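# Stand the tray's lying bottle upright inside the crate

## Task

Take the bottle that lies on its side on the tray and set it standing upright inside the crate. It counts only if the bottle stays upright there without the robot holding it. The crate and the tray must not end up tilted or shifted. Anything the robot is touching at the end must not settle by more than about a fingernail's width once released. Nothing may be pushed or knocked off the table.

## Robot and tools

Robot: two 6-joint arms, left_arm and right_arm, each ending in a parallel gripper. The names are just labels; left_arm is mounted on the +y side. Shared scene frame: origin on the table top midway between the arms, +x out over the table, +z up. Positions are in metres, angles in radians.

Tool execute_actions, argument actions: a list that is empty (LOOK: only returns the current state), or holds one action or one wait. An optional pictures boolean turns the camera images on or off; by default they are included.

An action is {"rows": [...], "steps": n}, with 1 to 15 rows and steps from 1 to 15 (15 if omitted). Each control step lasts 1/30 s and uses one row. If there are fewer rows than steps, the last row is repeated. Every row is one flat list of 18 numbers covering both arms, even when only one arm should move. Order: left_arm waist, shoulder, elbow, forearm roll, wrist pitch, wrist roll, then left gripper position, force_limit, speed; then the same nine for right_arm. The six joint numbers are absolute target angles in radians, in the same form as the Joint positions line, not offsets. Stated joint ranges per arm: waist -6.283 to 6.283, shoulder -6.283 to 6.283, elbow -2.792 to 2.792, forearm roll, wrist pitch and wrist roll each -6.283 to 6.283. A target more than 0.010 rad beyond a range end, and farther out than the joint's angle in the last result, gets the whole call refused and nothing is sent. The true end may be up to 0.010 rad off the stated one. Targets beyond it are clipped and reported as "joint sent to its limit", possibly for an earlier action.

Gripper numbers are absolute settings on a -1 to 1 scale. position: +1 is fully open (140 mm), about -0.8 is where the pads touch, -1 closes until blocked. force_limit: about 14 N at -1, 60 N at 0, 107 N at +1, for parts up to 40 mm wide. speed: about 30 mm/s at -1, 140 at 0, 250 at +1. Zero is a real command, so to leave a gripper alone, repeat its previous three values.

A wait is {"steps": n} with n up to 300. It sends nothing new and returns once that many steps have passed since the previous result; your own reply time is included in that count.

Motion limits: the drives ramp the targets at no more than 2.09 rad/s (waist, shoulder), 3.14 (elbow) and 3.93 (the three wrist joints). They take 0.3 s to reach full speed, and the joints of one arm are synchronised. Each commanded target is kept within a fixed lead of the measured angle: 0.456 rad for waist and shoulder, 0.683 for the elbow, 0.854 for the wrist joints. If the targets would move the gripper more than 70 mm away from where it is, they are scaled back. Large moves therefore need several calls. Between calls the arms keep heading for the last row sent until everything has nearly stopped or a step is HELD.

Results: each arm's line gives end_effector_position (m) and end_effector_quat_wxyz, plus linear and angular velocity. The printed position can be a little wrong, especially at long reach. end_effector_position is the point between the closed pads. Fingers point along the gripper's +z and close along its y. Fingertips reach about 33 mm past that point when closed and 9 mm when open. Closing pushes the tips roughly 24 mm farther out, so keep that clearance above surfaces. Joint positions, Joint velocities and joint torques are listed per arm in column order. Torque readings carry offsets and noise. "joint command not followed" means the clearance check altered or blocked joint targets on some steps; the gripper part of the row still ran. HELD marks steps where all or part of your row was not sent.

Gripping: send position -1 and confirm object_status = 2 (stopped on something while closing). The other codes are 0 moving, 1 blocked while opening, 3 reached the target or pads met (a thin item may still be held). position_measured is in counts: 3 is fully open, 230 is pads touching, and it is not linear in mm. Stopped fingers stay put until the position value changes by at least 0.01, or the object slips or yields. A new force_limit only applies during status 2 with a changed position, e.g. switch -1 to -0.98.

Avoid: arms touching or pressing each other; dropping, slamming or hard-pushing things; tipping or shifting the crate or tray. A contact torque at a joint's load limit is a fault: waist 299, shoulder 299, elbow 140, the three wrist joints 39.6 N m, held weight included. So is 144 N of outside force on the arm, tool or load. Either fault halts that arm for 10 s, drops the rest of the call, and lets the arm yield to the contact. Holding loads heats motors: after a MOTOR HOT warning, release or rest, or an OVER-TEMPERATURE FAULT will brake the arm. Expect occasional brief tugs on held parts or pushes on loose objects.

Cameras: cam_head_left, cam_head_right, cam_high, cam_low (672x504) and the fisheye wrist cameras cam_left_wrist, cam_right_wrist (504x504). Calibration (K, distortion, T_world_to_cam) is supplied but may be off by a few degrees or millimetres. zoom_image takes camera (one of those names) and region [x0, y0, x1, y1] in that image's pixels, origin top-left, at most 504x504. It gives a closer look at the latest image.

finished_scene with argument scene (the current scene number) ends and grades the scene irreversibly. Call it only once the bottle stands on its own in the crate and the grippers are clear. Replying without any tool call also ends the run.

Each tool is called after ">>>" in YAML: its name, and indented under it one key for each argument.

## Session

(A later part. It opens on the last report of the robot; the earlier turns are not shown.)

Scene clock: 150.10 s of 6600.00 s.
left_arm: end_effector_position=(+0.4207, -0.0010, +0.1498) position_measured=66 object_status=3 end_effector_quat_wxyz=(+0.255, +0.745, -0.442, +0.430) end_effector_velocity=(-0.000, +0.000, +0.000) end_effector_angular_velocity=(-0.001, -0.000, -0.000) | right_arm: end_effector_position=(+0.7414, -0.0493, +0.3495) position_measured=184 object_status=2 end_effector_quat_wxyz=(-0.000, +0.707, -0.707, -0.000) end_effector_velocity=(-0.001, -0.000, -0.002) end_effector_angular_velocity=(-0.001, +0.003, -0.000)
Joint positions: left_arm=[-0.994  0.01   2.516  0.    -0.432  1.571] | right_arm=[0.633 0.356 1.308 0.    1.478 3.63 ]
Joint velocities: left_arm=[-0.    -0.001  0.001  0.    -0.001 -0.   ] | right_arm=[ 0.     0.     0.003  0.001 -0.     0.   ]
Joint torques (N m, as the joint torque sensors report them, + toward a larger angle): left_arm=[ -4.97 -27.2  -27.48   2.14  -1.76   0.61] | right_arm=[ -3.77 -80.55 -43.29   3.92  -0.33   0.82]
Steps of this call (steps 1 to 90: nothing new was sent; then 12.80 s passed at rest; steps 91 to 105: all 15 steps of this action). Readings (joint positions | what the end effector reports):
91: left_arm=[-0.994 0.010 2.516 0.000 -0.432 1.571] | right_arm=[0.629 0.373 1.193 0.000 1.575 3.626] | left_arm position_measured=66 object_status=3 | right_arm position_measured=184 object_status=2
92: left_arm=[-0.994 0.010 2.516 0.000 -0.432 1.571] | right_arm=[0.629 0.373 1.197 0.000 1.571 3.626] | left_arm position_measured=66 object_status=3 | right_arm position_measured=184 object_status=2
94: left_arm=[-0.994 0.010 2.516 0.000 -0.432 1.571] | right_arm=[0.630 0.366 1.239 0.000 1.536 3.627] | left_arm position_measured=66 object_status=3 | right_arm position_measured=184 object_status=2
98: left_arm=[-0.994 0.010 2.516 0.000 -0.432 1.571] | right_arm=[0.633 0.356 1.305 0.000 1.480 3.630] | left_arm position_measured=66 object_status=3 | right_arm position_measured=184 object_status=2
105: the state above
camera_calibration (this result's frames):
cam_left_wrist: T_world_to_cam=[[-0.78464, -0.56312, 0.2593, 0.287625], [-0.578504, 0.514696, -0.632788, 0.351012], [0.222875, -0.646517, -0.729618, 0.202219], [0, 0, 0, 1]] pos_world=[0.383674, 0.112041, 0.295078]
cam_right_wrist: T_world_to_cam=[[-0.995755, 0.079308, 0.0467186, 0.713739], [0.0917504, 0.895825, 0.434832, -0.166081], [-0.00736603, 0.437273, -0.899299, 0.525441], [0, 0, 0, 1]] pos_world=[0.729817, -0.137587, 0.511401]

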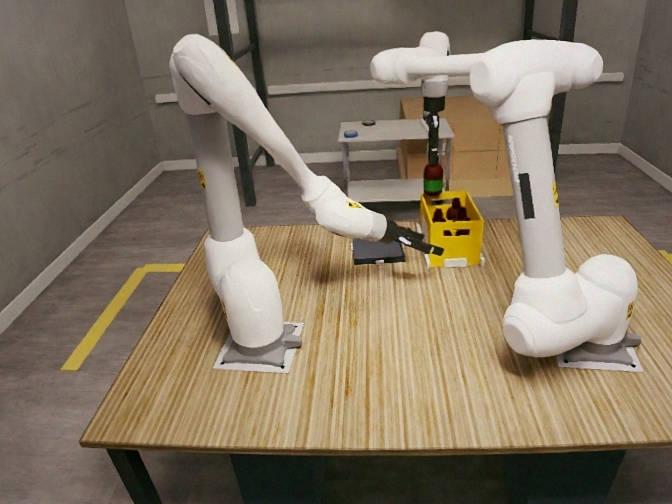

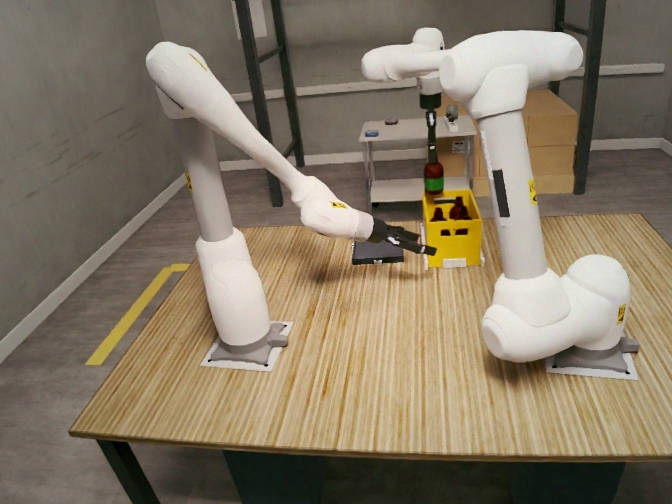

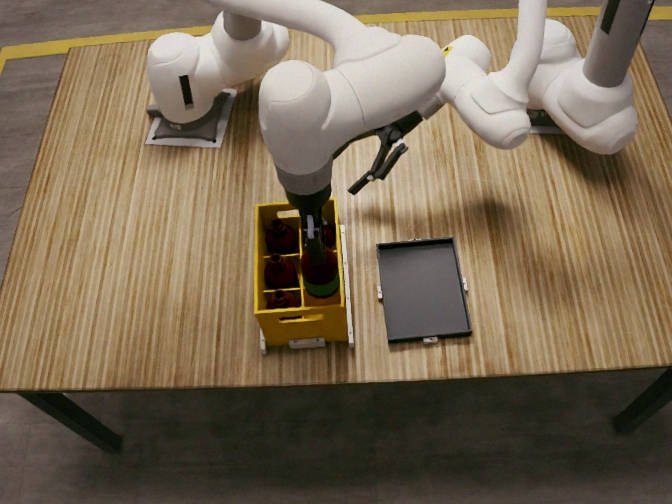

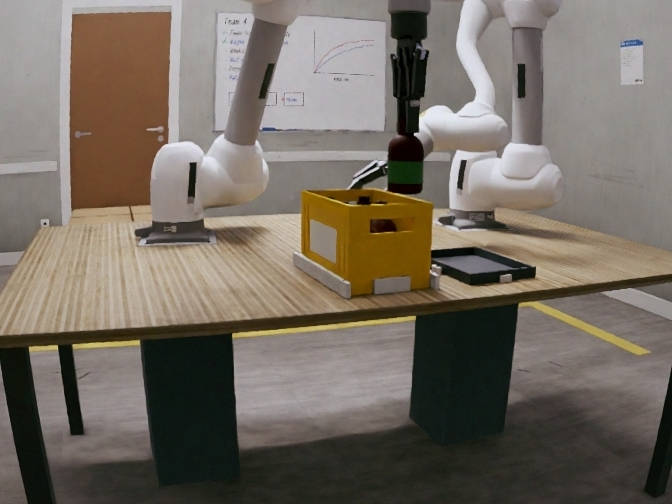

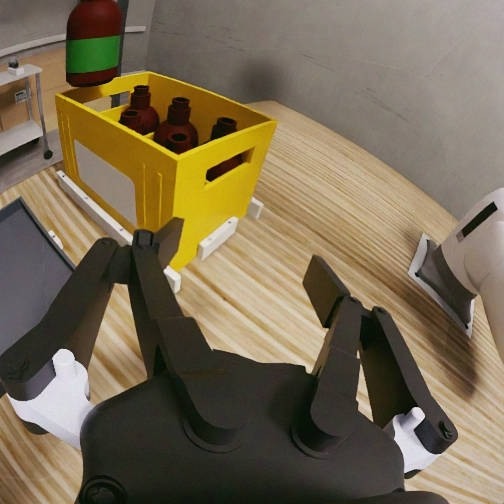

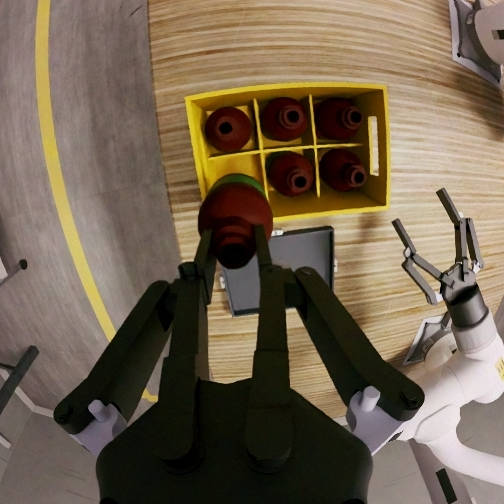

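>>> execute_actions:
  actions:
    - {"rows":[[-0.9943,0.0101,2.5162,0,-0.432,1.5708,0.5,0,0,0.632,0.36,1.325,0,1.4566,3.63,-1,0.2,-0.6],[-0.9943,0.0101,2.5162,0,-0.432,1.5708,0.5,0,0,0.632,0.36,1.325,0,1.4566,3.63,-1,0.2,-0.6],[-0.9943,0.0101,2.5162,0,-0.432,1.5708,0.5,0,0,0.632,0.36,1.325,0,1.4566,3.63,-1,0.2,-0.6],[-0.9943,0.0101,2.5162,0,-0.432,1.5708,0.5,0,0,0.632,0.36,1.325,0,1.4566,3.63,-1,0.2,-0.6],[-0.9943,0.0101,2.5162,0,-0.432,1.5708,0.5,0,0,0.6311,0.3698,1.3604,0,1.4114,3.63,-1,0.2,-0.6]],"steps":15}

>>> zoom_image:
  camera: "cam_high"
  region: [230,190,390,360]

Scene clock: 162.60 s of 6600.00 s.
left_arm: end_effector_position=(+0.4207, -0.0010, +0.1498) position_measured=66 object_status=3 end_effector_quat_wxyz=(+0.255, +0.745, -0.442, +0.430) end_effector_velocity=(+0.000, -0.001, +0.000) end_effector_angular_velocity=(-0.001, +0.001, +0.000) | right_arm: end_effector_position=(+0.7454, -0.0493, +0.3095) position_measured=185 object_status=2 end_effector_quat_wxyz=(+0.000, +0.706, -0.708, +0.000) end_effector_velocity=(+0.000, +0.001, -0.001) end_effector_angular_velocity=(+0.003, -0.001, -0.001)
Joint positions: left_arm=[-0.994  0.01   2.516  0.    -0.432  1.571] | right_arm=[ 0.631  0.37   1.36  -0.     1.412  3.63 ]
Joint velocities: left_arm=[-0.     0.001 -0.001 -0.    -0.001 -0.001] | right_arm=[-0.    -0.     0.002  0.002 -0.003 -0.   ]
Joint torques (N m, as the joint torque sensors report them, + toward a larger angle): left_arm=[ -7.56 -28.28 -26.57   2.23  -1.89   0.73] | right_arm=[ -4.78 -81.47 -44.64   3.19  -3.     0.79]
Steps of this call (steps 1 to 15: the robot went on to your last target; steps 16 to 90: nothing new was sent; then 9.00 s passed at rest; steps 91 to 105: all 15 steps of this action). Readings (joint positions | what the end effector reports):
91: left_arm=[-0.994 0.010 2.516 0.000 -0.432 1.571] | right_arm=[0.634 0.356 1.308 -0.000 1.478 3.630] | left_arm position_measured=66 object_status=3 | right_arm position_measured=184 object_status=2
92: left_arm=[-0.994 0.010 2.516 0.000 -0.432 1.571] | right_arm=[0.633 0.356 1.311 0.000 1.474 3.630] | left_arm position_measured=66 object_status=3 | right_arm position_measured=184 object_status=2
94: left_arm=[-0.994 0.010 2.516 0.000 -0.432 1.571] | right_arm=[0.633 0.359 1.322 -0.000 1.462 3.630] | left_arm position_measured=66 object_status=3 | right_arm position_measured=184 object_status=2
98: left_arm=[-0.994 0.010 2.516 0.000 -0.432 1.571] | right_arm=[0.631 0.367 1.351 -0.000 1.425 3.630] | left_arm position_measured=66 object_status=3 | right_arm position_measured=184 object_status=2
105: the state above
camera_calibration (this result's frames):
cam_left_wrist: T_world_to_cam=[[-0.78464, -0.563119, 0.2593, 0.287625], [-0.578504, 0.514696, -0.632788, 0.351011], [0.222874, -0.646517, -0.729618, 0.202219], [0, 0, 0, 1]] pos_world=[0.383674, 0.112041, 0.295078]
cam_right_wrist: T_world_to_cam=[[-0.995567, 0.0816507, 0.0466949, 0.719549], [0.093847, 0.895642, 0.434762, -0.150608], [-0.00632336, 0.437216, -0.899334, 0.488709], [0, 0, 0, 1]] pos_world=[0.733584, -0.137533, 0.471392]

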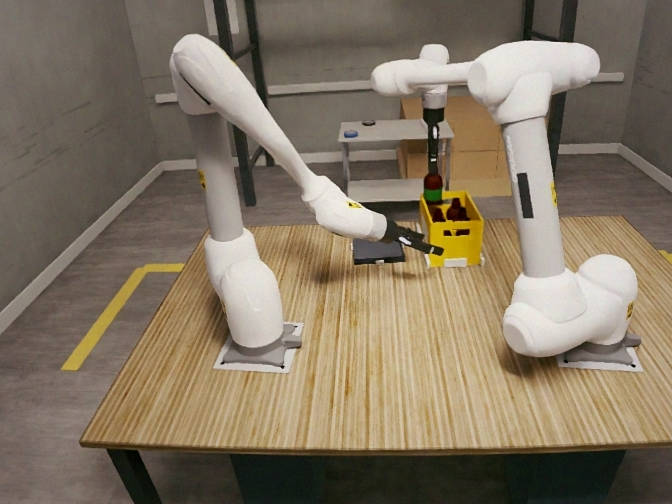

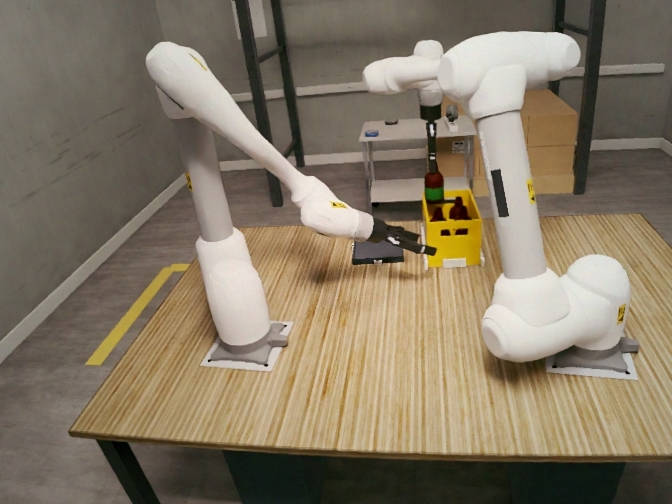

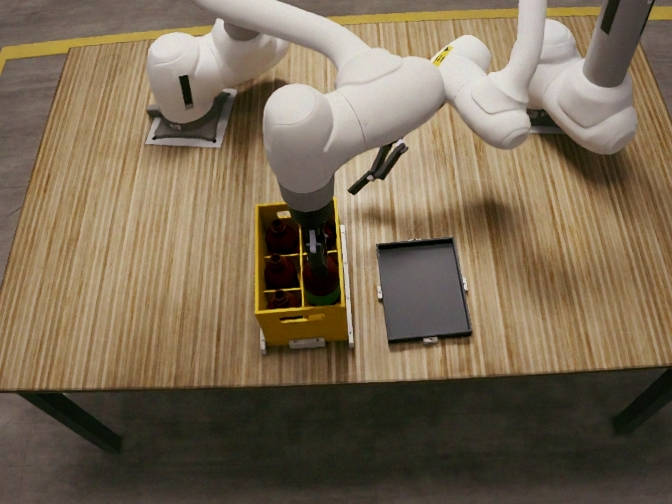

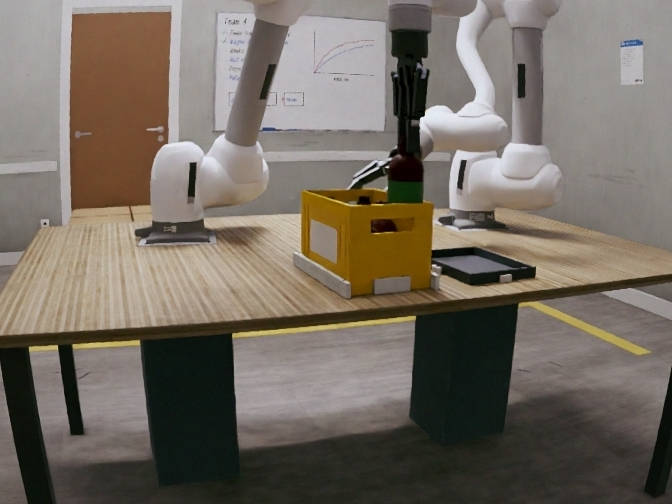

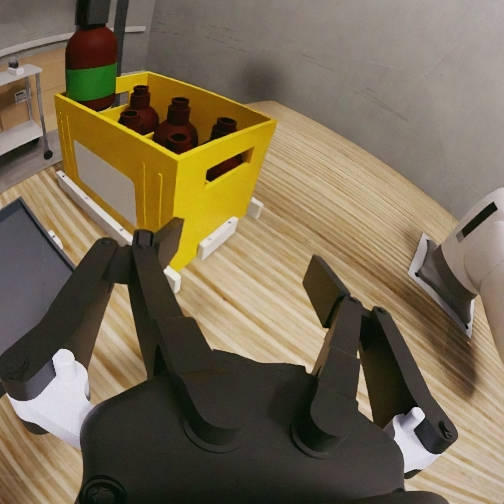

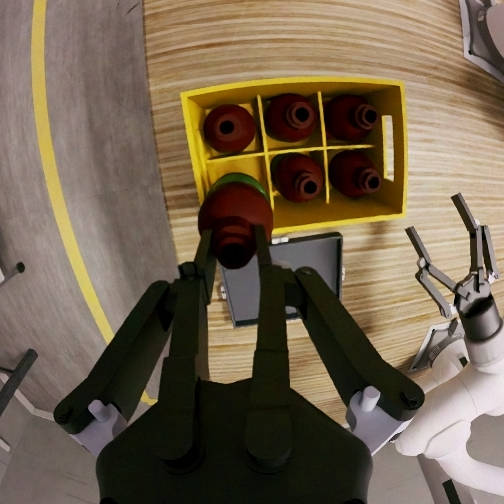

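Region (230, 190, 390, 360) of cam_high's 672x504 image, scaled by 2.965, with more detail than that image has; it fills the left 474 columns of this view, and the rest is white.

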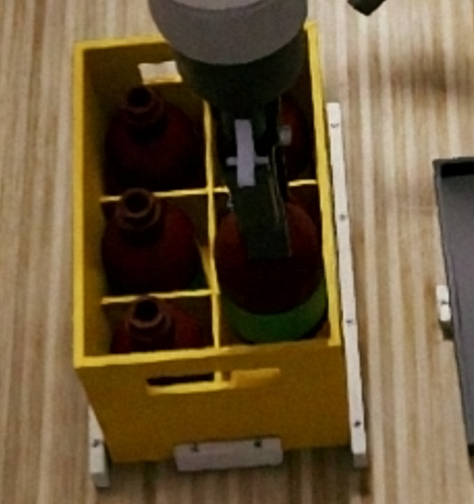

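>>> execute_actions:
  actions:
    - {"rows":[[-0.9943,0.0101,2.5162,0,-0.432,1.5708,0.5,0,0,0.6307,0.3566,1.3786,0,1.4064,3.63,-1,0.2,-0.6]],"steps":15}

>>> zoom_image:
  camera: "cam_right_wrist"
  region: [150,70,420,280]

>>> zoom_image:
  camera: "cam_high"
  region: [230,190,390,360]

Scene clock: 173.03 s of 6600.00 s.
left_arm: end_effector_position=(+0.4207, -0.0010, +0.1498) position_measured=66 object_status=3 end_effector_quat_wxyz=(+0.255, +0.745, -0.442, +0.430) end_effector_velocity=(-0.001, +0.000, +0.000) end_effector_angular_velocity=(-0.000, -0.000, -0.001) | right_arm: end_effector_position=(+0.7384, -0.0533, +0.3095) position_measured=185 object_status=2 end_effector_quat_wxyz=(+0.000, +0.706, -0.708, -0.000) end_effector_velocity=(+0.001, +0.001, +0.002) end_effector_angular_velocity=(+0.002, -0.002, -0.000)
Joint positions: left_arm=[-0.994  0.01   2.516  0.    -0.432  1.571] | right_arm=[0.631 0.357 1.379 0.    1.406 3.63 ]
Joint velocities: left_arm=[-0.001 -0.001  0.001  0.    -0.     0.   ] | right_arm=[-0.    -0.    -0.002  0.001 -0.     0.   ]
Joint torques (N m, as the joint torque sensors report them, + toward a larger angle): left_arm=[ -3.83 -26.75 -27.16   2.28  -1.79   0.51] | right_arm=[ -4.1  -80.59 -42.31   3.77  -0.29   0.85]
Steps of this call (steps 1 to 15: the robot went on to your last target; steps 16 to 90: nothing new was sent; then 6.93 s passed at rest; steps 91 to 105: all 15 steps of this action). Readings (joint positions | what the end effector reports):
91: left_arm=[-0.994 0.010 2.516 0.000 -0.432 1.571] | right_arm=[0.631 0.370 1.360 0.000 1.411 3.630] | left_arm position_measured=66 object_status=3 | right_arm position_measured=185 object_status=2
92: left_arm=[-0.994 0.010 2.516 0.000 -0.432 1.571] | right_arm=[0.631 0.368 1.364 0.000 1.410 3.630] | left_arm position_measured=66 object_status=3 | right_arm position_measured=185 object_status=2
94: left_arm=[-0.994 0.010 2.516 0.000 -0.432 1.571] | right_arm=[0.631 0.360 1.374 0.000 1.407 3.630] | left_arm position_measured=66 object_status=3 | right_arm position_measured=185 object_status=2
98: left_arm=[-0.994 0.010 2.516 0.000 -0.432 1.571] | right_arm=[0.631 0.357 1.378 0.000 1.406 3.630] | left_arm position_measured=66 object_status=3 | right_arm position_measured=185 object_status=2
105: the state above
camera_calibration (this result's frames):
cam_left_wrist: T_world_to_cam=[[-0.78464, -0.563119, 0.2593, 0.287625], [-0.578504, 0.514697, -0.632788, 0.351011], [0.222874, -0.646517, -0.729618, 0.202219], [0, 0, 0, 1]] pos_world=[0.383674, 0.112041, 0.295078]
cam_right_wrist: T_world_to_cam=[[-0.995529, 0.082088, 0.0467237, 0.712937], [0.0942533, 0.895579, 0.434803, -0.146646], [-0.0061526, 0.437263, -0.899312, 0.49028], [0, 0, 0, 1]] pos_world=[0.726588, -0.141572, 0.471366]

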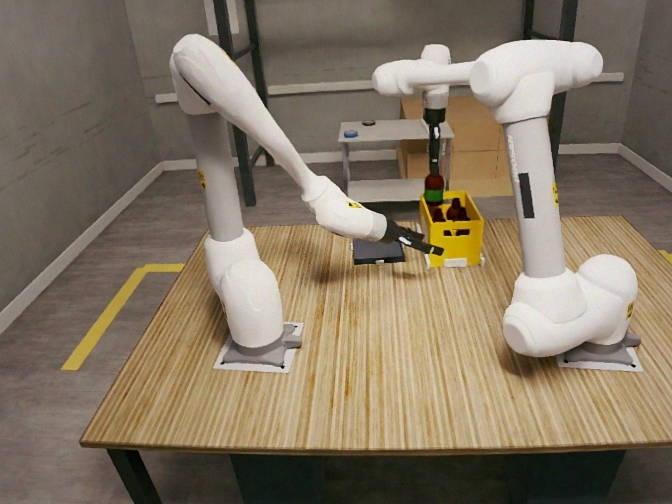

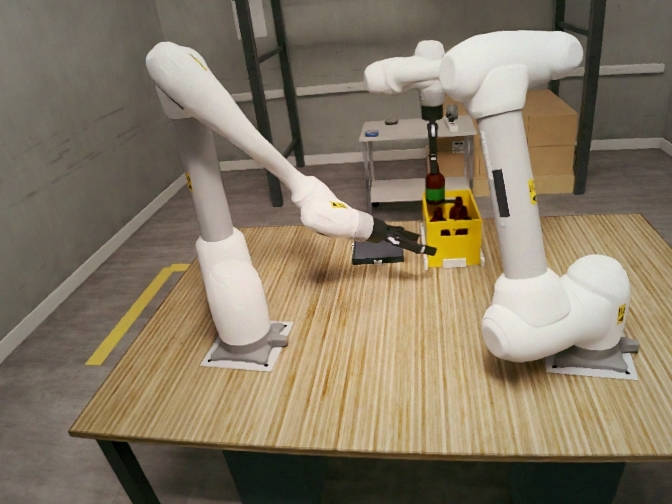

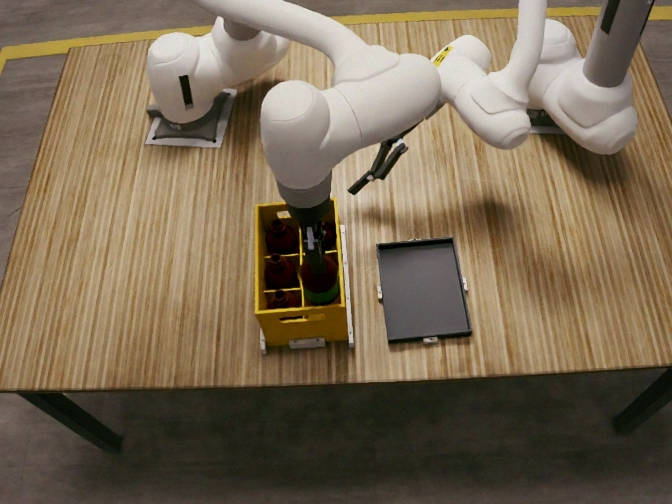

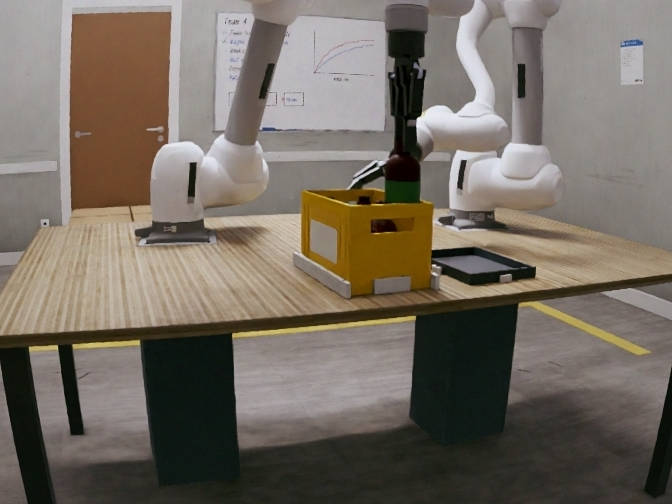

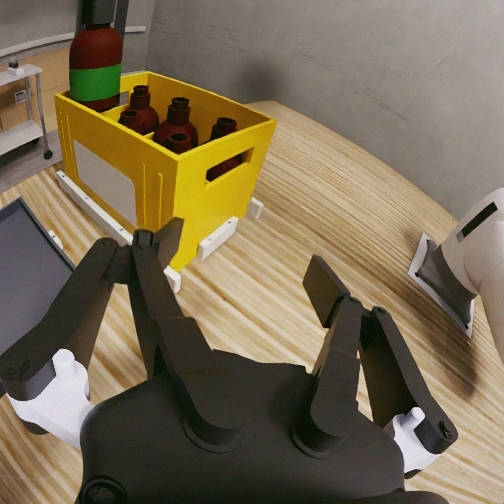

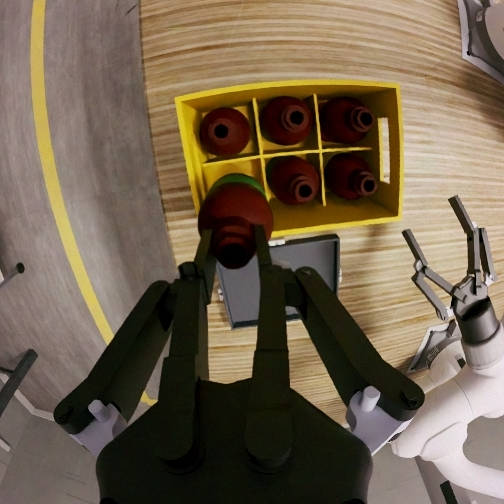

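Region (150, 70, 420, 280) of cam_right_wrist's 504x504 image, scaled by 1.867, with more detail than that image has.

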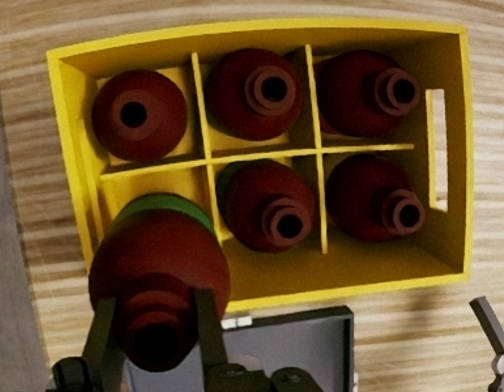

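Region (230, 190, 390, 360) of cam_high's 672x504 image, scaled by 2.965, with more detail than that image has; it fills the left 474 columns of this view, and the rest is white.

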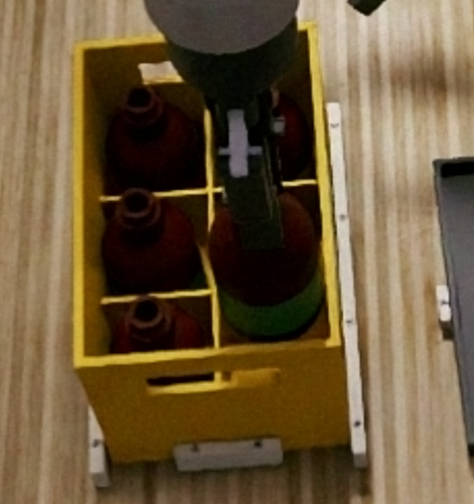

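>>> execute_actions:
  actions:
    - {"rows":[[-0.9943,0.0101,2.5162,0,-0.432,1.5708,0.5,0,0,0.6265,0.3628,1.37,0,1.4088,3.623,-1,0.2,-0.6],[-0.9943,0.0101,2.5162,0,-0.432,1.5708,0.5,0,0,0.6265,0.3628,1.37,0,1.4088,3.623,-1,0.2,-0.6],[-0.9943,0.0101,2.5162,0,-0.432,1.5708,0.5,0,0,0.6265,0.3628,1.37,0,1.4088,3.623,-1,0.2,-0.6],[-0.9943,0.0101,2.5162,0,-0.432,1.5708,0.5,0,0,0.6265,0.3628,1.37,0,1.4088,3.623,-1,0.2,-0.6],[-0.9943,0.0101,2.5162,0,-0.432,1.5708,0.5,0,0,0.6265,0.3628,1.37,0,1.4088,3.623,-1,0.2,-0.6],[-0.9943,0.0101,2.5162,0,-0.432,1.5708,0.5,0,0,0.6265,0.3673,1.391,0,1.3833,3.623,-1,0.2,-0.6],[-0.9943,0.0101,2.5162,0,-0.432,1.5708,0.5,0,0,0.6265,0.3673,1.391,0,1.3833,3.623,-1,0.2,-0.6],[-0.9943,0.0101,2.5162,0,-0.432,1.5708,0.5,0,0,0.6265,0.3673,1.391,0,1.3833,3.623,-1,0.2,-0.6],[-0.9943,0.0101,2.5162,0,-0.432,1.5708,0.5,0,0,0.6265,0.3718,1.4118,0,1.358,3.623,-1,0.2,-0.6]],"steps":15}

>>> zoom_image:
  camera: "cam_right_wrist"
  region: [150,70,420,280]

Scene clock: 189.40 s of 6600.00 s.
left_arm: end_effector_position=(+0.4207, -0.0010, +0.1498) position_measured=66 object_status=3 end_effector_quat_wxyz=(+0.255, +0.745, -0.442, +0.430) end_effector_velocity=(+0.001, -0.001, +0.002) end_effector_angular_velocity=(-0.002, -0.002, +0.000) | right_arm: end_effector_position=(+0.7434, -0.0544, +0.2802) position_measured=185 object_status=2 end_effector_quat_wxyz=(-0.000, +0.707, -0.707, +0.000) end_effector_velocity=(+0.000, +0.000, -0.010) end_effector_angular_velocity=(+0.001, -0.002, +0.000)
Joint positions: left_arm=[-0.994  0.01   2.516  0.    -0.432  1.571] | right_arm=[ 0.626  0.372  1.411 -0.     1.359  3.623]
Joint velocities: left_arm=[ 0.001 -0.001 -0.002  0.     0.     0.001] | right_arm=[-0.     0.002  0.015  0.    -0.02  -0.   ]
Joint torques (N m, as the joint torque sensors report them, + toward a larger angle): left_arm=[ -4.05 -30.47 -26.61   2.09  -1.99   0.67] | right_arm=[ -3.06 -80.92 -43.86   3.88  -0.69   0.8 ]
Steps of this call (steps 1 to 15: the robot went on to your last target; steps 16 to 90: nothing new was sent; then 12.87 s passed at rest; steps 91 to 105: all 15 steps of this action). Readings (joint positions | what the end effector reports):
91: left_arm=[-0.994 0.010 2.516 0.000 -0.432 1.571] | right_arm=[0.631 0.357 1.379 -0.000 1.406 3.630] | left_arm position_measured=66 object_status=3 | right_arm position_measured=185 object_status=2
92: left_arm=[-0.994 0.010 2.516 0.000 -0.432 1.571] | right_arm=[0.630 0.358 1.377 -0.000 1.407 3.629] | left_arm position_measured=66 object_status=3 | right_arm position_measured=185 object_status=2
94: left_arm=[-0.994 0.010 2.516 0.000 -0.432 1.571] | right_arm=[0.627 0.361 1.372 -0.000 1.408 3.625] | left_arm position_measured=66 object_status=3 | right_arm position_measured=185 object_status=2
98: left_arm=[-0.994 0.010 2.516 0.000 -0.432 1.571] | right_arm=[0.627 0.365 1.381 -0.000 1.395 3.623] | left_arm position_measured=66 object_status=3 | right_arm position_measured=185 object_status=2
105: the state above
camera_calibration (this result's frames):
cam_left_wrist: T_world_to_cam=[[-0.78464, -0.563119, 0.2593, 0.287625], [-0.578504, 0.514696, -0.632788, 0.351011], [0.222874, -0.646517, -0.729618, 0.202219], [0, 0, 0, 1]] pos_world=[0.383674, 0.112041, 0.295078]
cam_right_wrist: T_world_to_cam=[[-0.995765, 0.0792714, 0.046554, 0.719446], [0.0916445, 0.895891, 0.434718, -0.131453], [-0.00724662, 0.437144, -0.899363, 0.465314], [0, 0, 0, 1]] pos_world=[0.731818, -0.142673, 0.442138]

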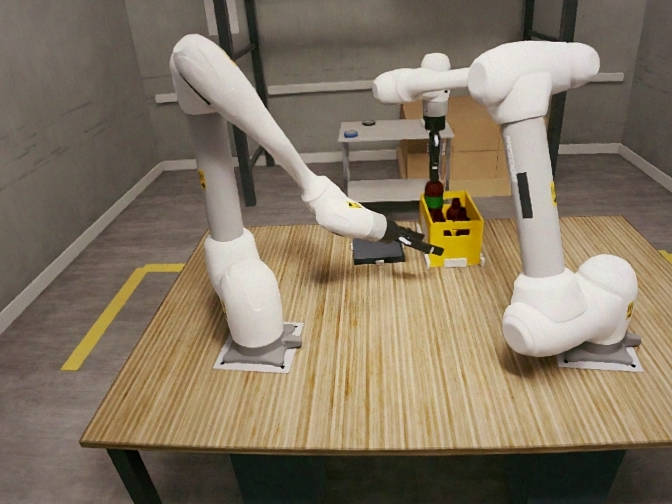

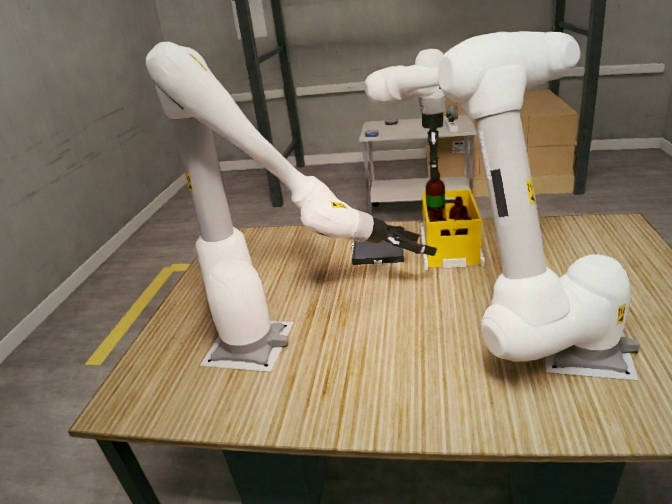

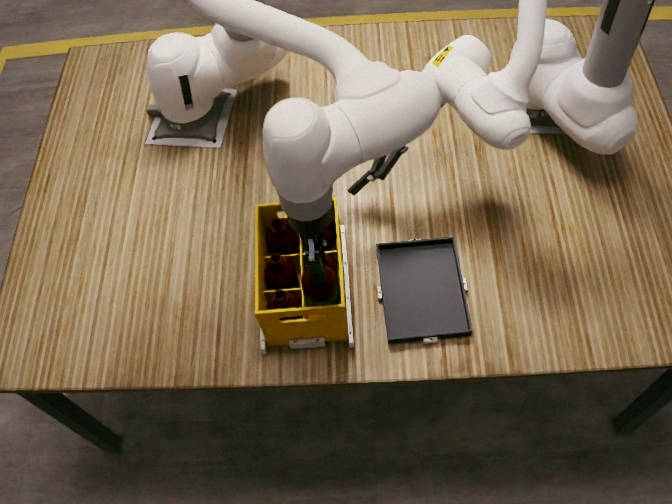

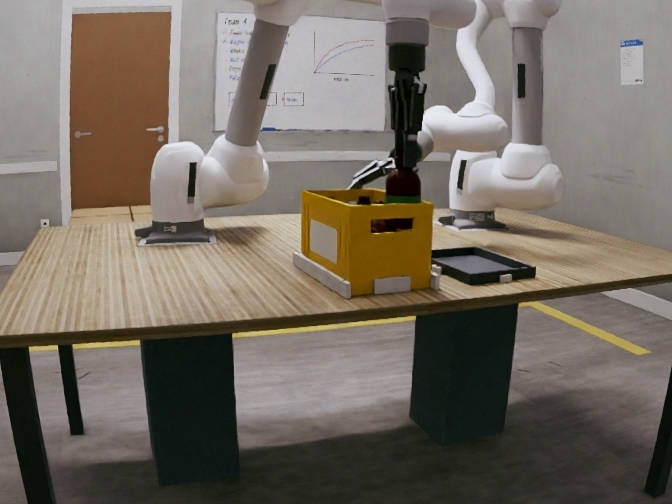

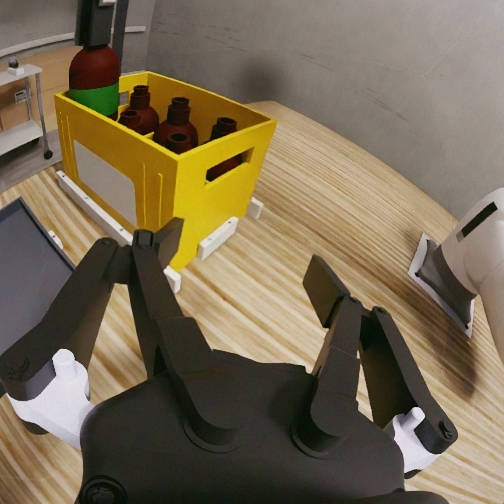

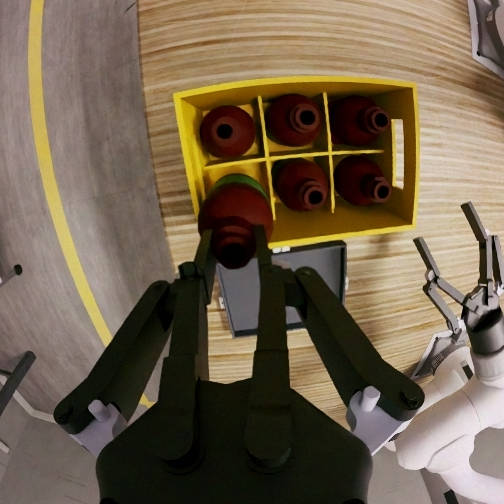

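Region (150, 70, 420, 280) of cam_right_wrist's 504x504 image, scaled by 1.867, with more detail than that image has.

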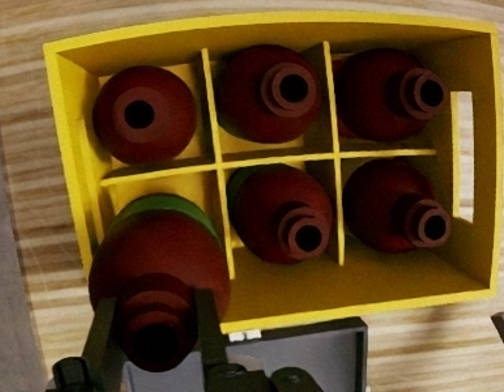

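>>> execute_actions:
  actions:
    - {"rows":[[-0.9943,0.0101,2.5162,0,-0.432,1.5708,0.5,0,0,0.6265,0.3775,1.4315,0,1.3326,3.623,-1,0.2,-0.6],[-0.9943,0.0101,2.5162,0,-0.432,1.5708,0.5,0,0,0.6265,0.3775,1.4315,0,1.3326,3.623,-1,0.2,-0.6],[-0.9943,0.0101,2.5162,0,-0.432,1.5708,0.5,0,0,0.6265,0.3775,1.4315,0,1.3326,3.623,-1,0.2,-0.6],[-0.9943,0.0101,2.5162,0,-0.432,1.5708,0.5,0,0,0.6265,0.3775,1.4315,0,1.3326,3.623,-1,0.2,-0.6],[-0.9943,0.0101,2.5162,0,-0.432,1.5708,0.5,0,0,0.6265,0.3834,1.4506,0,1.3076,3.623,-1,0.2,-0.6]],"steps":15}
  pictures: false

>>> execute_actions:
  actions:
    - {"rows":[[-0.9943,0.0101,2.5162,0,-0.432,1.5708,0.5,0,0,0.6265,0.39,1.469,0,1.2826,3.623,-1,0.2,-0.6],[-0.9943,0.0101,2.5162,0,-0.432,1.5708,0.5,0,0,0.6265,0.39,1.469,0,1.2826,3.623,-1,0.2,-0.6],[-0.9943,0.0101,2.5162,0,-0.432,1.5708,0.5,0,0,0.6265,0.39,1.469,0,1.2826,3.623,-1,0.2,-0.6],[-0.9943,0.0101,2.5162,0,-0.432,1.5708,0.5,0,0,0.6265,0.39,1.469,0,1.2826,3.623,-1,0.2,-0.6],[-0.9943,0.0101,2.5162,0,-0.432,1.5708,0.5,0,0,0.6265,0.3973,1.4867,0,1.2576,3.623,-1,0.2,-0.6]],"steps":15}
  pictures: false

Scene clock: 204.60 s of 6600.00 s.
left_arm: end_effector_position=(+0.4207, -0.0010, +0.1498) position_measured=66 object_status=3 end_effector_quat_wxyz=(+0.255, +0.745, -0.442, +0.430) end_effector_velocity=(+0.000, +0.000, +0.000) end_effector_angular_velocity=(+0.000, -0.002, -0.001) | right_arm: end_effector_position=(+0.7434, -0.0544, +0.2496) position_measured=185 object_status=2 end_effector_quat_wxyz=(-0.000, +0.707, -0.707, -0.000) end_effector_velocity=(-0.001, -0.001, -0.001) end_effector_angular_velocity=(-0.001, +0.002, +0.000)
Joint positions: left_arm=[-0.994  0.01   2.516  0.    -0.432  1.571] | right_arm=[0.626 0.383 1.451 0.    1.308 3.623]
Joint velocities: left_arm=[ 0.    -0.     0.    -0.    -0.001  0.002] | right_arm=[-0.    -0.001  0.004  0.    -0.001 -0.   ]
Joint torques (N m, as the joint torque sensors report them, + toward a larger angle): left_arm=[ -6.24 -29.84 -26.73   2.27  -1.98   0.5 ] | right_arm=[ -4.33 -82.52 -42.56   3.52  -0.07   0.76]
Steps of this call (steps 1 to 15: the robot went on to your last target; steps 16 to 90: nothing new was sent; then 11.70 s passed at rest; steps 91 to 105: all 15 steps of this action). Readings (joint positions | what the end effector reports):
91: left_arm=[-0.994 0.010 2.516 0.000 -0.432 1.571] | right_arm=[0.626 0.372 1.412 0.000 1.358 3.623] | left_arm position_measured=66 object_status=3 | right_arm position_measured=185 object_status=2
92: left_arm=[-0.994 0.010 2.516 0.000 -0.432 1.571] | right_arm=[0.626 0.373 1.415 0.000 1.353 3.623] | left_arm position_measured=66 object_status=3 | right_arm position_measured=185 object_status=2
94: left_arm=[-0.994 0.010 2.516 0.000 -0.432 1.571] | right_arm=[0.626 0.376 1.428 0.000 1.339 3.623] | left_arm position_measured=66 object_status=3 | right_arm position_measured=185 object_status=2
98: left_arm=[-0.994 0.010 2.516 0.000 -0.432 1.571] | right_arm=[0.626 0.382 1.446 0.000 1.314 3.623] | left_arm position_measured=66 object_status=3 | right_arm position_measured=185 object_status=2
105: the state above

Scene clock: 205.10 s of 6600.00 s.
left_arm: end_effector_position=(+0.4207, -0.0010, +0.1498) position_measured=66 object_status=3 end_effector_quat_wxyz=(+0.255, +0.745, -0.442, +0.430) end_effector_velocity=(+0.000, -0.000, +0.000) end_effector_angular_velocity=(+0.000, -0.002, -0.002) | right_arm: end_effector_position=(+0.7434, -0.0544, +0.2195) position_measured=185 object_status=2 end_effector_quat_wxyz=(-0.000, +0.707, -0.707, +0.000) end_effector_velocity=(-0.000, -0.001, -0.001) end_effector_angular_velocity=(-0.002, +0.000, +0.000)
Joint positions: left_arm=[-0.994  0.01   2.516  0.    -0.432  1.571] | right_arm=[ 0.626  0.397  1.487 -0.     1.258  3.623]
Joint velocities: left_arm=[ 0.     0.001 -0.     0.002 -0.001  0.001] | right_arm=[-0.     0.     0.002 -0.002 -0.001  0.   ]
Joint torques (N m, as the joint torque sensors report them, + toward a larger angle): left_arm=[ -4.45 -28.43 -27.21   2.38  -2.05   0.51] | right_arm=[ -4.15 -82.74 -40.89   3.23  -0.26   0.79]
Steps of this call (steps 1 to 15: all 15 steps of this action). Readings (joint positions | what the end effector reports):
1: left_arm=[-0.994 0.010 2.516 0.000 -0.432 1.571] | right_arm=[0.626 0.383 1.451 0.000 1.308 3.623] | left_arm position_measured=66 object_status=3 | right_arm position_measured=185 object_status=2
2: left_arm=[-0.994 0.010 2.516 0.000 -0.432 1.571] | right_arm=[0.626 0.384 1.454 0.000 1.303 3.623] | left_arm position_measured=66 object_status=3 | right_arm position_measured=185 object_status=2
4: left_arm=[-0.994 0.010 2.516 0.000 -0.432 1.571] | right_arm=[0.626 0.389 1.465 -0.000 1.288 3.623] | left_arm position_measured=66 object_status=3 | right_arm position_measured=185 object_status=2
8: left_arm=[-0.994 0.010 2.516 0.000 -0.432 1.571] | right_arm=[0.626 0.396 1.483 -0.000 1.264 3.623] | left_arm position_measured=66 object_status=3 | right_arm position_measured=185 object_status=2
15: the state above

z=.205 then .19.

>>> execute_actions:
  actions:
    - {"rows":[[-0.9943,0.0101,2.5162,0,-0.432,1.5708,0.5,0,0,0.6265,0.405,1.5037,0,1.2329,3.623,-1,0.2,-0.6]],"steps":10}
  pictures: false

>>> execute_actions:
  actions:
    - {"rows":[[-0.9943,0.0101,2.5162,0,-0.432,1.5708,0.5,0,0,0.6265,0.4133,1.5202,0,1.2081,3.623,-1,0.2,-0.6]],"steps":12}

Scene clock: 210.40 s of 6600.00 s.
left_arm: end_effector_position=(+0.4207, -0.0010, +0.1498) position_measured=66 object_status=3 end_effector_quat_wxyz=(+0.255, +0.745, -0.442, +0.430) end_effector_velocity=(+0.000, +0.000, -0.000) end_effector_angular_velocity=(+0.001, +0.000, +0.001) | right_arm: end_effector_position=(+0.7434, -0.0543, +0.2046) position_measured=185 object_status=2 end_effector_quat_wxyz=(-0.000, +0.707, -0.707, -0.000) end_effector_velocity=(+0.001, +0.001, -0.001) end_effector_angular_velocity=(+0.001, -0.001, -0.000)
Joint positions: left_arm=[-0.994  0.01   2.516  0.    -0.432  1.571] | right_arm=[0.626 0.405 1.504 0.    1.233 3.623]
Joint velocities: left_arm=[ 0.     0.     0.001 -0.    -0.     0.   ] | right_arm=[ 0.     0.002  0.     0.001 -0.004  0.   ]
Joint torques (N m, as the joint torque sensors report them, + toward a larger angle): left_arm=[ -4.6  -28.95 -27.25   2.21  -1.77   0.57] | right_arm=[ -2.7  -83.2  -41.41   3.54  -0.67   0.82]
Steps of this call (steps 1 to 15: the robot went on to your last target; steps 16 to 90: nothing new was sent; then 1.97 s passed at rest; steps 91 to 100: all 10 steps of this action). Readings (joint positions | what the end effector reports):
91: left_arm=[-0.994 0.010 2.516 0.000 -0.432 1.571] | right_arm=[0.626 0.397 1.487 0.000 1.258 3.623] | left_arm position_measured=66 object_status=3 | right_arm position_measured=185 object_status=2
92: left_arm=[-0.994 0.010 2.516 0.000 -0.432 1.571] | right_arm=[0.626 0.399 1.490 0.000 1.253 3.623] | left_arm position_measured=66 object_status=3 | right_arm position_measured=185 object_status=2
94: left_arm=[-0.994 0.010 2.516 0.000 -0.432 1.571] | right_arm=[0.626 0.403 1.500 0.000 1.239 3.623] | left_arm position_measured=66 object_status=3 | right_arm position_measured=185 object_status=2
98: left_arm=[-0.994 0.010 2.516 0.000 -0.432 1.571] | right_arm=[0.626 0.405 1.503 0.000 1.233 3.623] | left_arm position_measured=66 object_status=3 | right_arm position_measured=185 object_status=2
100: the state above

Scene clock: 210.80 s of 6600.00 s.
left_arm: end_effector_position=(+0.4207, -0.0010, +0.1498) position_measured=66 object_status=3 end_effector_quat_wxyz=(+0.255, +0.745, -0.442, +0.430) end_effector_velocity=(+0.000, +0.001, -0.001) end_effector_angular_velocity=(+0.000, +0.003, +0.003) | right_arm: end_effector_position=(+0.7434, -0.0544, +0.1895) position_measured=185 object_status=2 end_effector_quat_wxyz=(+0.000, +0.707, -0.707, +0.000) end_effector_velocity=(-0.001, +0.001, -0.001) end_effector_angular_velocity=(+0.002, +0.002, -0.001)
Joint positions: left_arm=[-0.994  0.01   2.516  0.    -0.432  1.571] | right_arm=[ 0.626  0.413  1.52  -0.     1.208  3.623]
Joint velocities: left_arm=[ 0.     0.001  0.001 -0.003 -0.    -0.001] | right_arm=[-0.     0.001  0.002  0.003 -0.002 -0.   ]
Joint torques (N m, as the joint torque sensors report them, + toward a larger angle): left_arm=[ -5.19 -27.58 -27.11   2.31  -1.84   0.47] | right_arm=[ -3.11 -83.56 -40.56   3.88   0.08   0.84]
Steps of this call (steps 1 to 12: all 12 steps of this action). Readings (joint positions | what the end effector reports):
1: left_arm=[-0.994 0.010 2.516 0.000 -0.432 1.571] | right_arm=[0.626 0.405 1.504 0.000 1.233 3.623] | left_arm position_measured=66 object_status=3 | right_arm position_measured=185 object_status=2
2: left_arm=[-0.994 0.010 2.516 0.000 -0.432 1.571] | right_arm=[0.626 0.406 1.507 0.000 1.228 3.623] | left_arm position_measured=66 object_status=3 | right_arm position_measured=185 object_status=2
4: left_arm=[-0.994 0.010 2.516 0.000 -0.432 1.571] | right_arm=[0.626 0.412 1.517 -0.000 1.214 3.623] | left_arm position_measured=66 object_status=3 | right_arm position_measured=185 object_status=2
8: left_arm=[-0.994 0.010 2.516 0.000 -0.432 1.571] | right_arm=[0.626 0.413 1.520 -0.000 1.209 3.623] | left_arm position_measured=66 object_status=3 | right_arm position_measured=185 object_status=2
12: the state above
camera_calibration (this result's frames):
cam_left_wrist: T_world_to_cam=[[-0.78464, -0.563119, 0.2593, 0.287625], [-0.578504, 0.514696, -0.632788, 0.351011], [0.222874, -0.646517, -0.729618, 0.202219], [0, 0, 0, 1]] pos_world=[0.383674, 0.112041, 0.295078]
cam_right_wrist: T_world_to_cam=[[-0.995765, 0.0792417, 0.0466032, 0.723624], [0.091639, 0.895914, 0.434672, -0.0919612], [-0.00730829, 0.437102, -0.899382, 0.383755], [0, 0, 0, 1]] pos_world=[0.731791, -0.142692, 0.351392]

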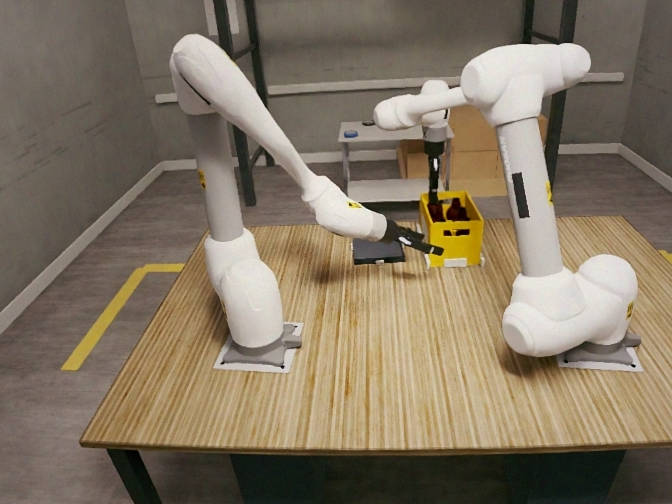

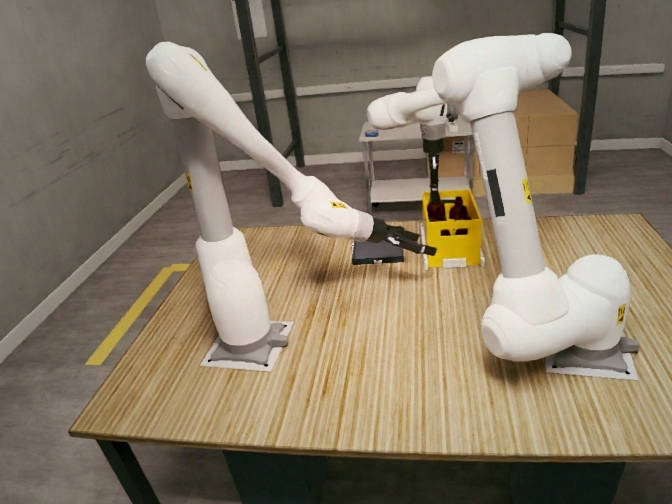

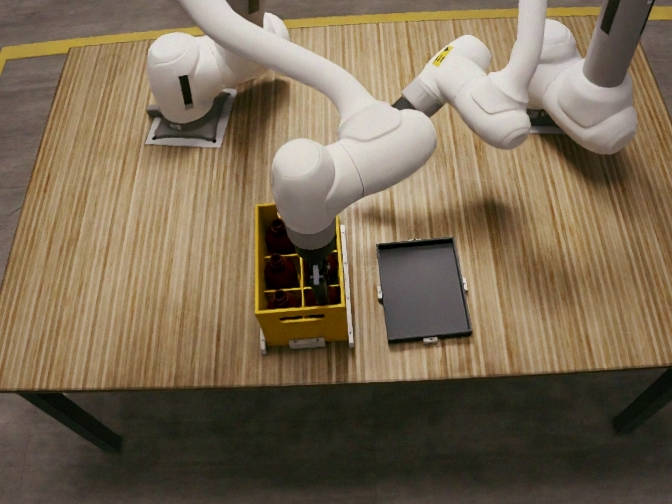

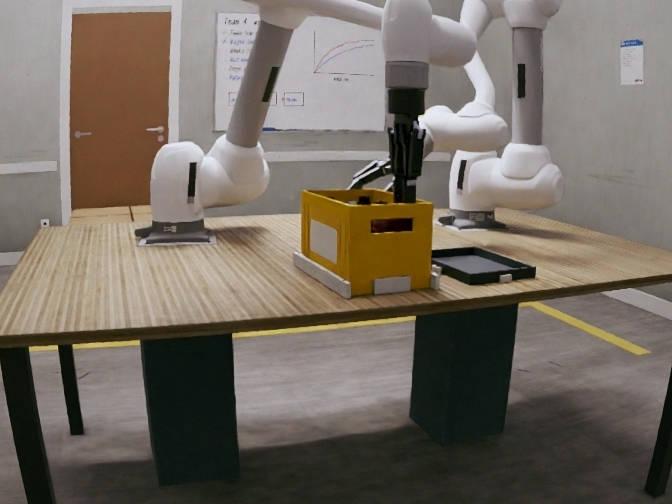

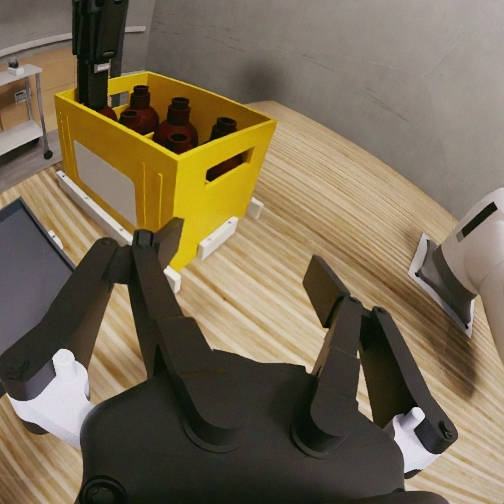

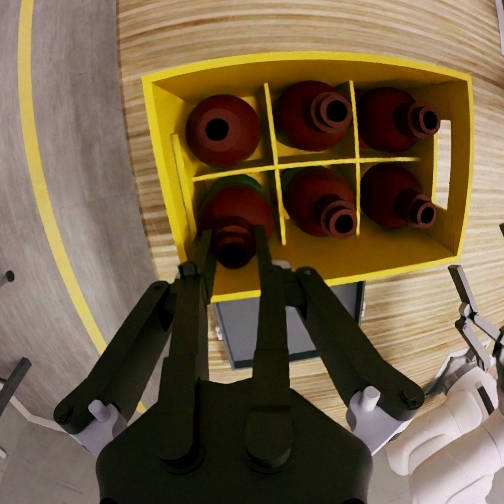

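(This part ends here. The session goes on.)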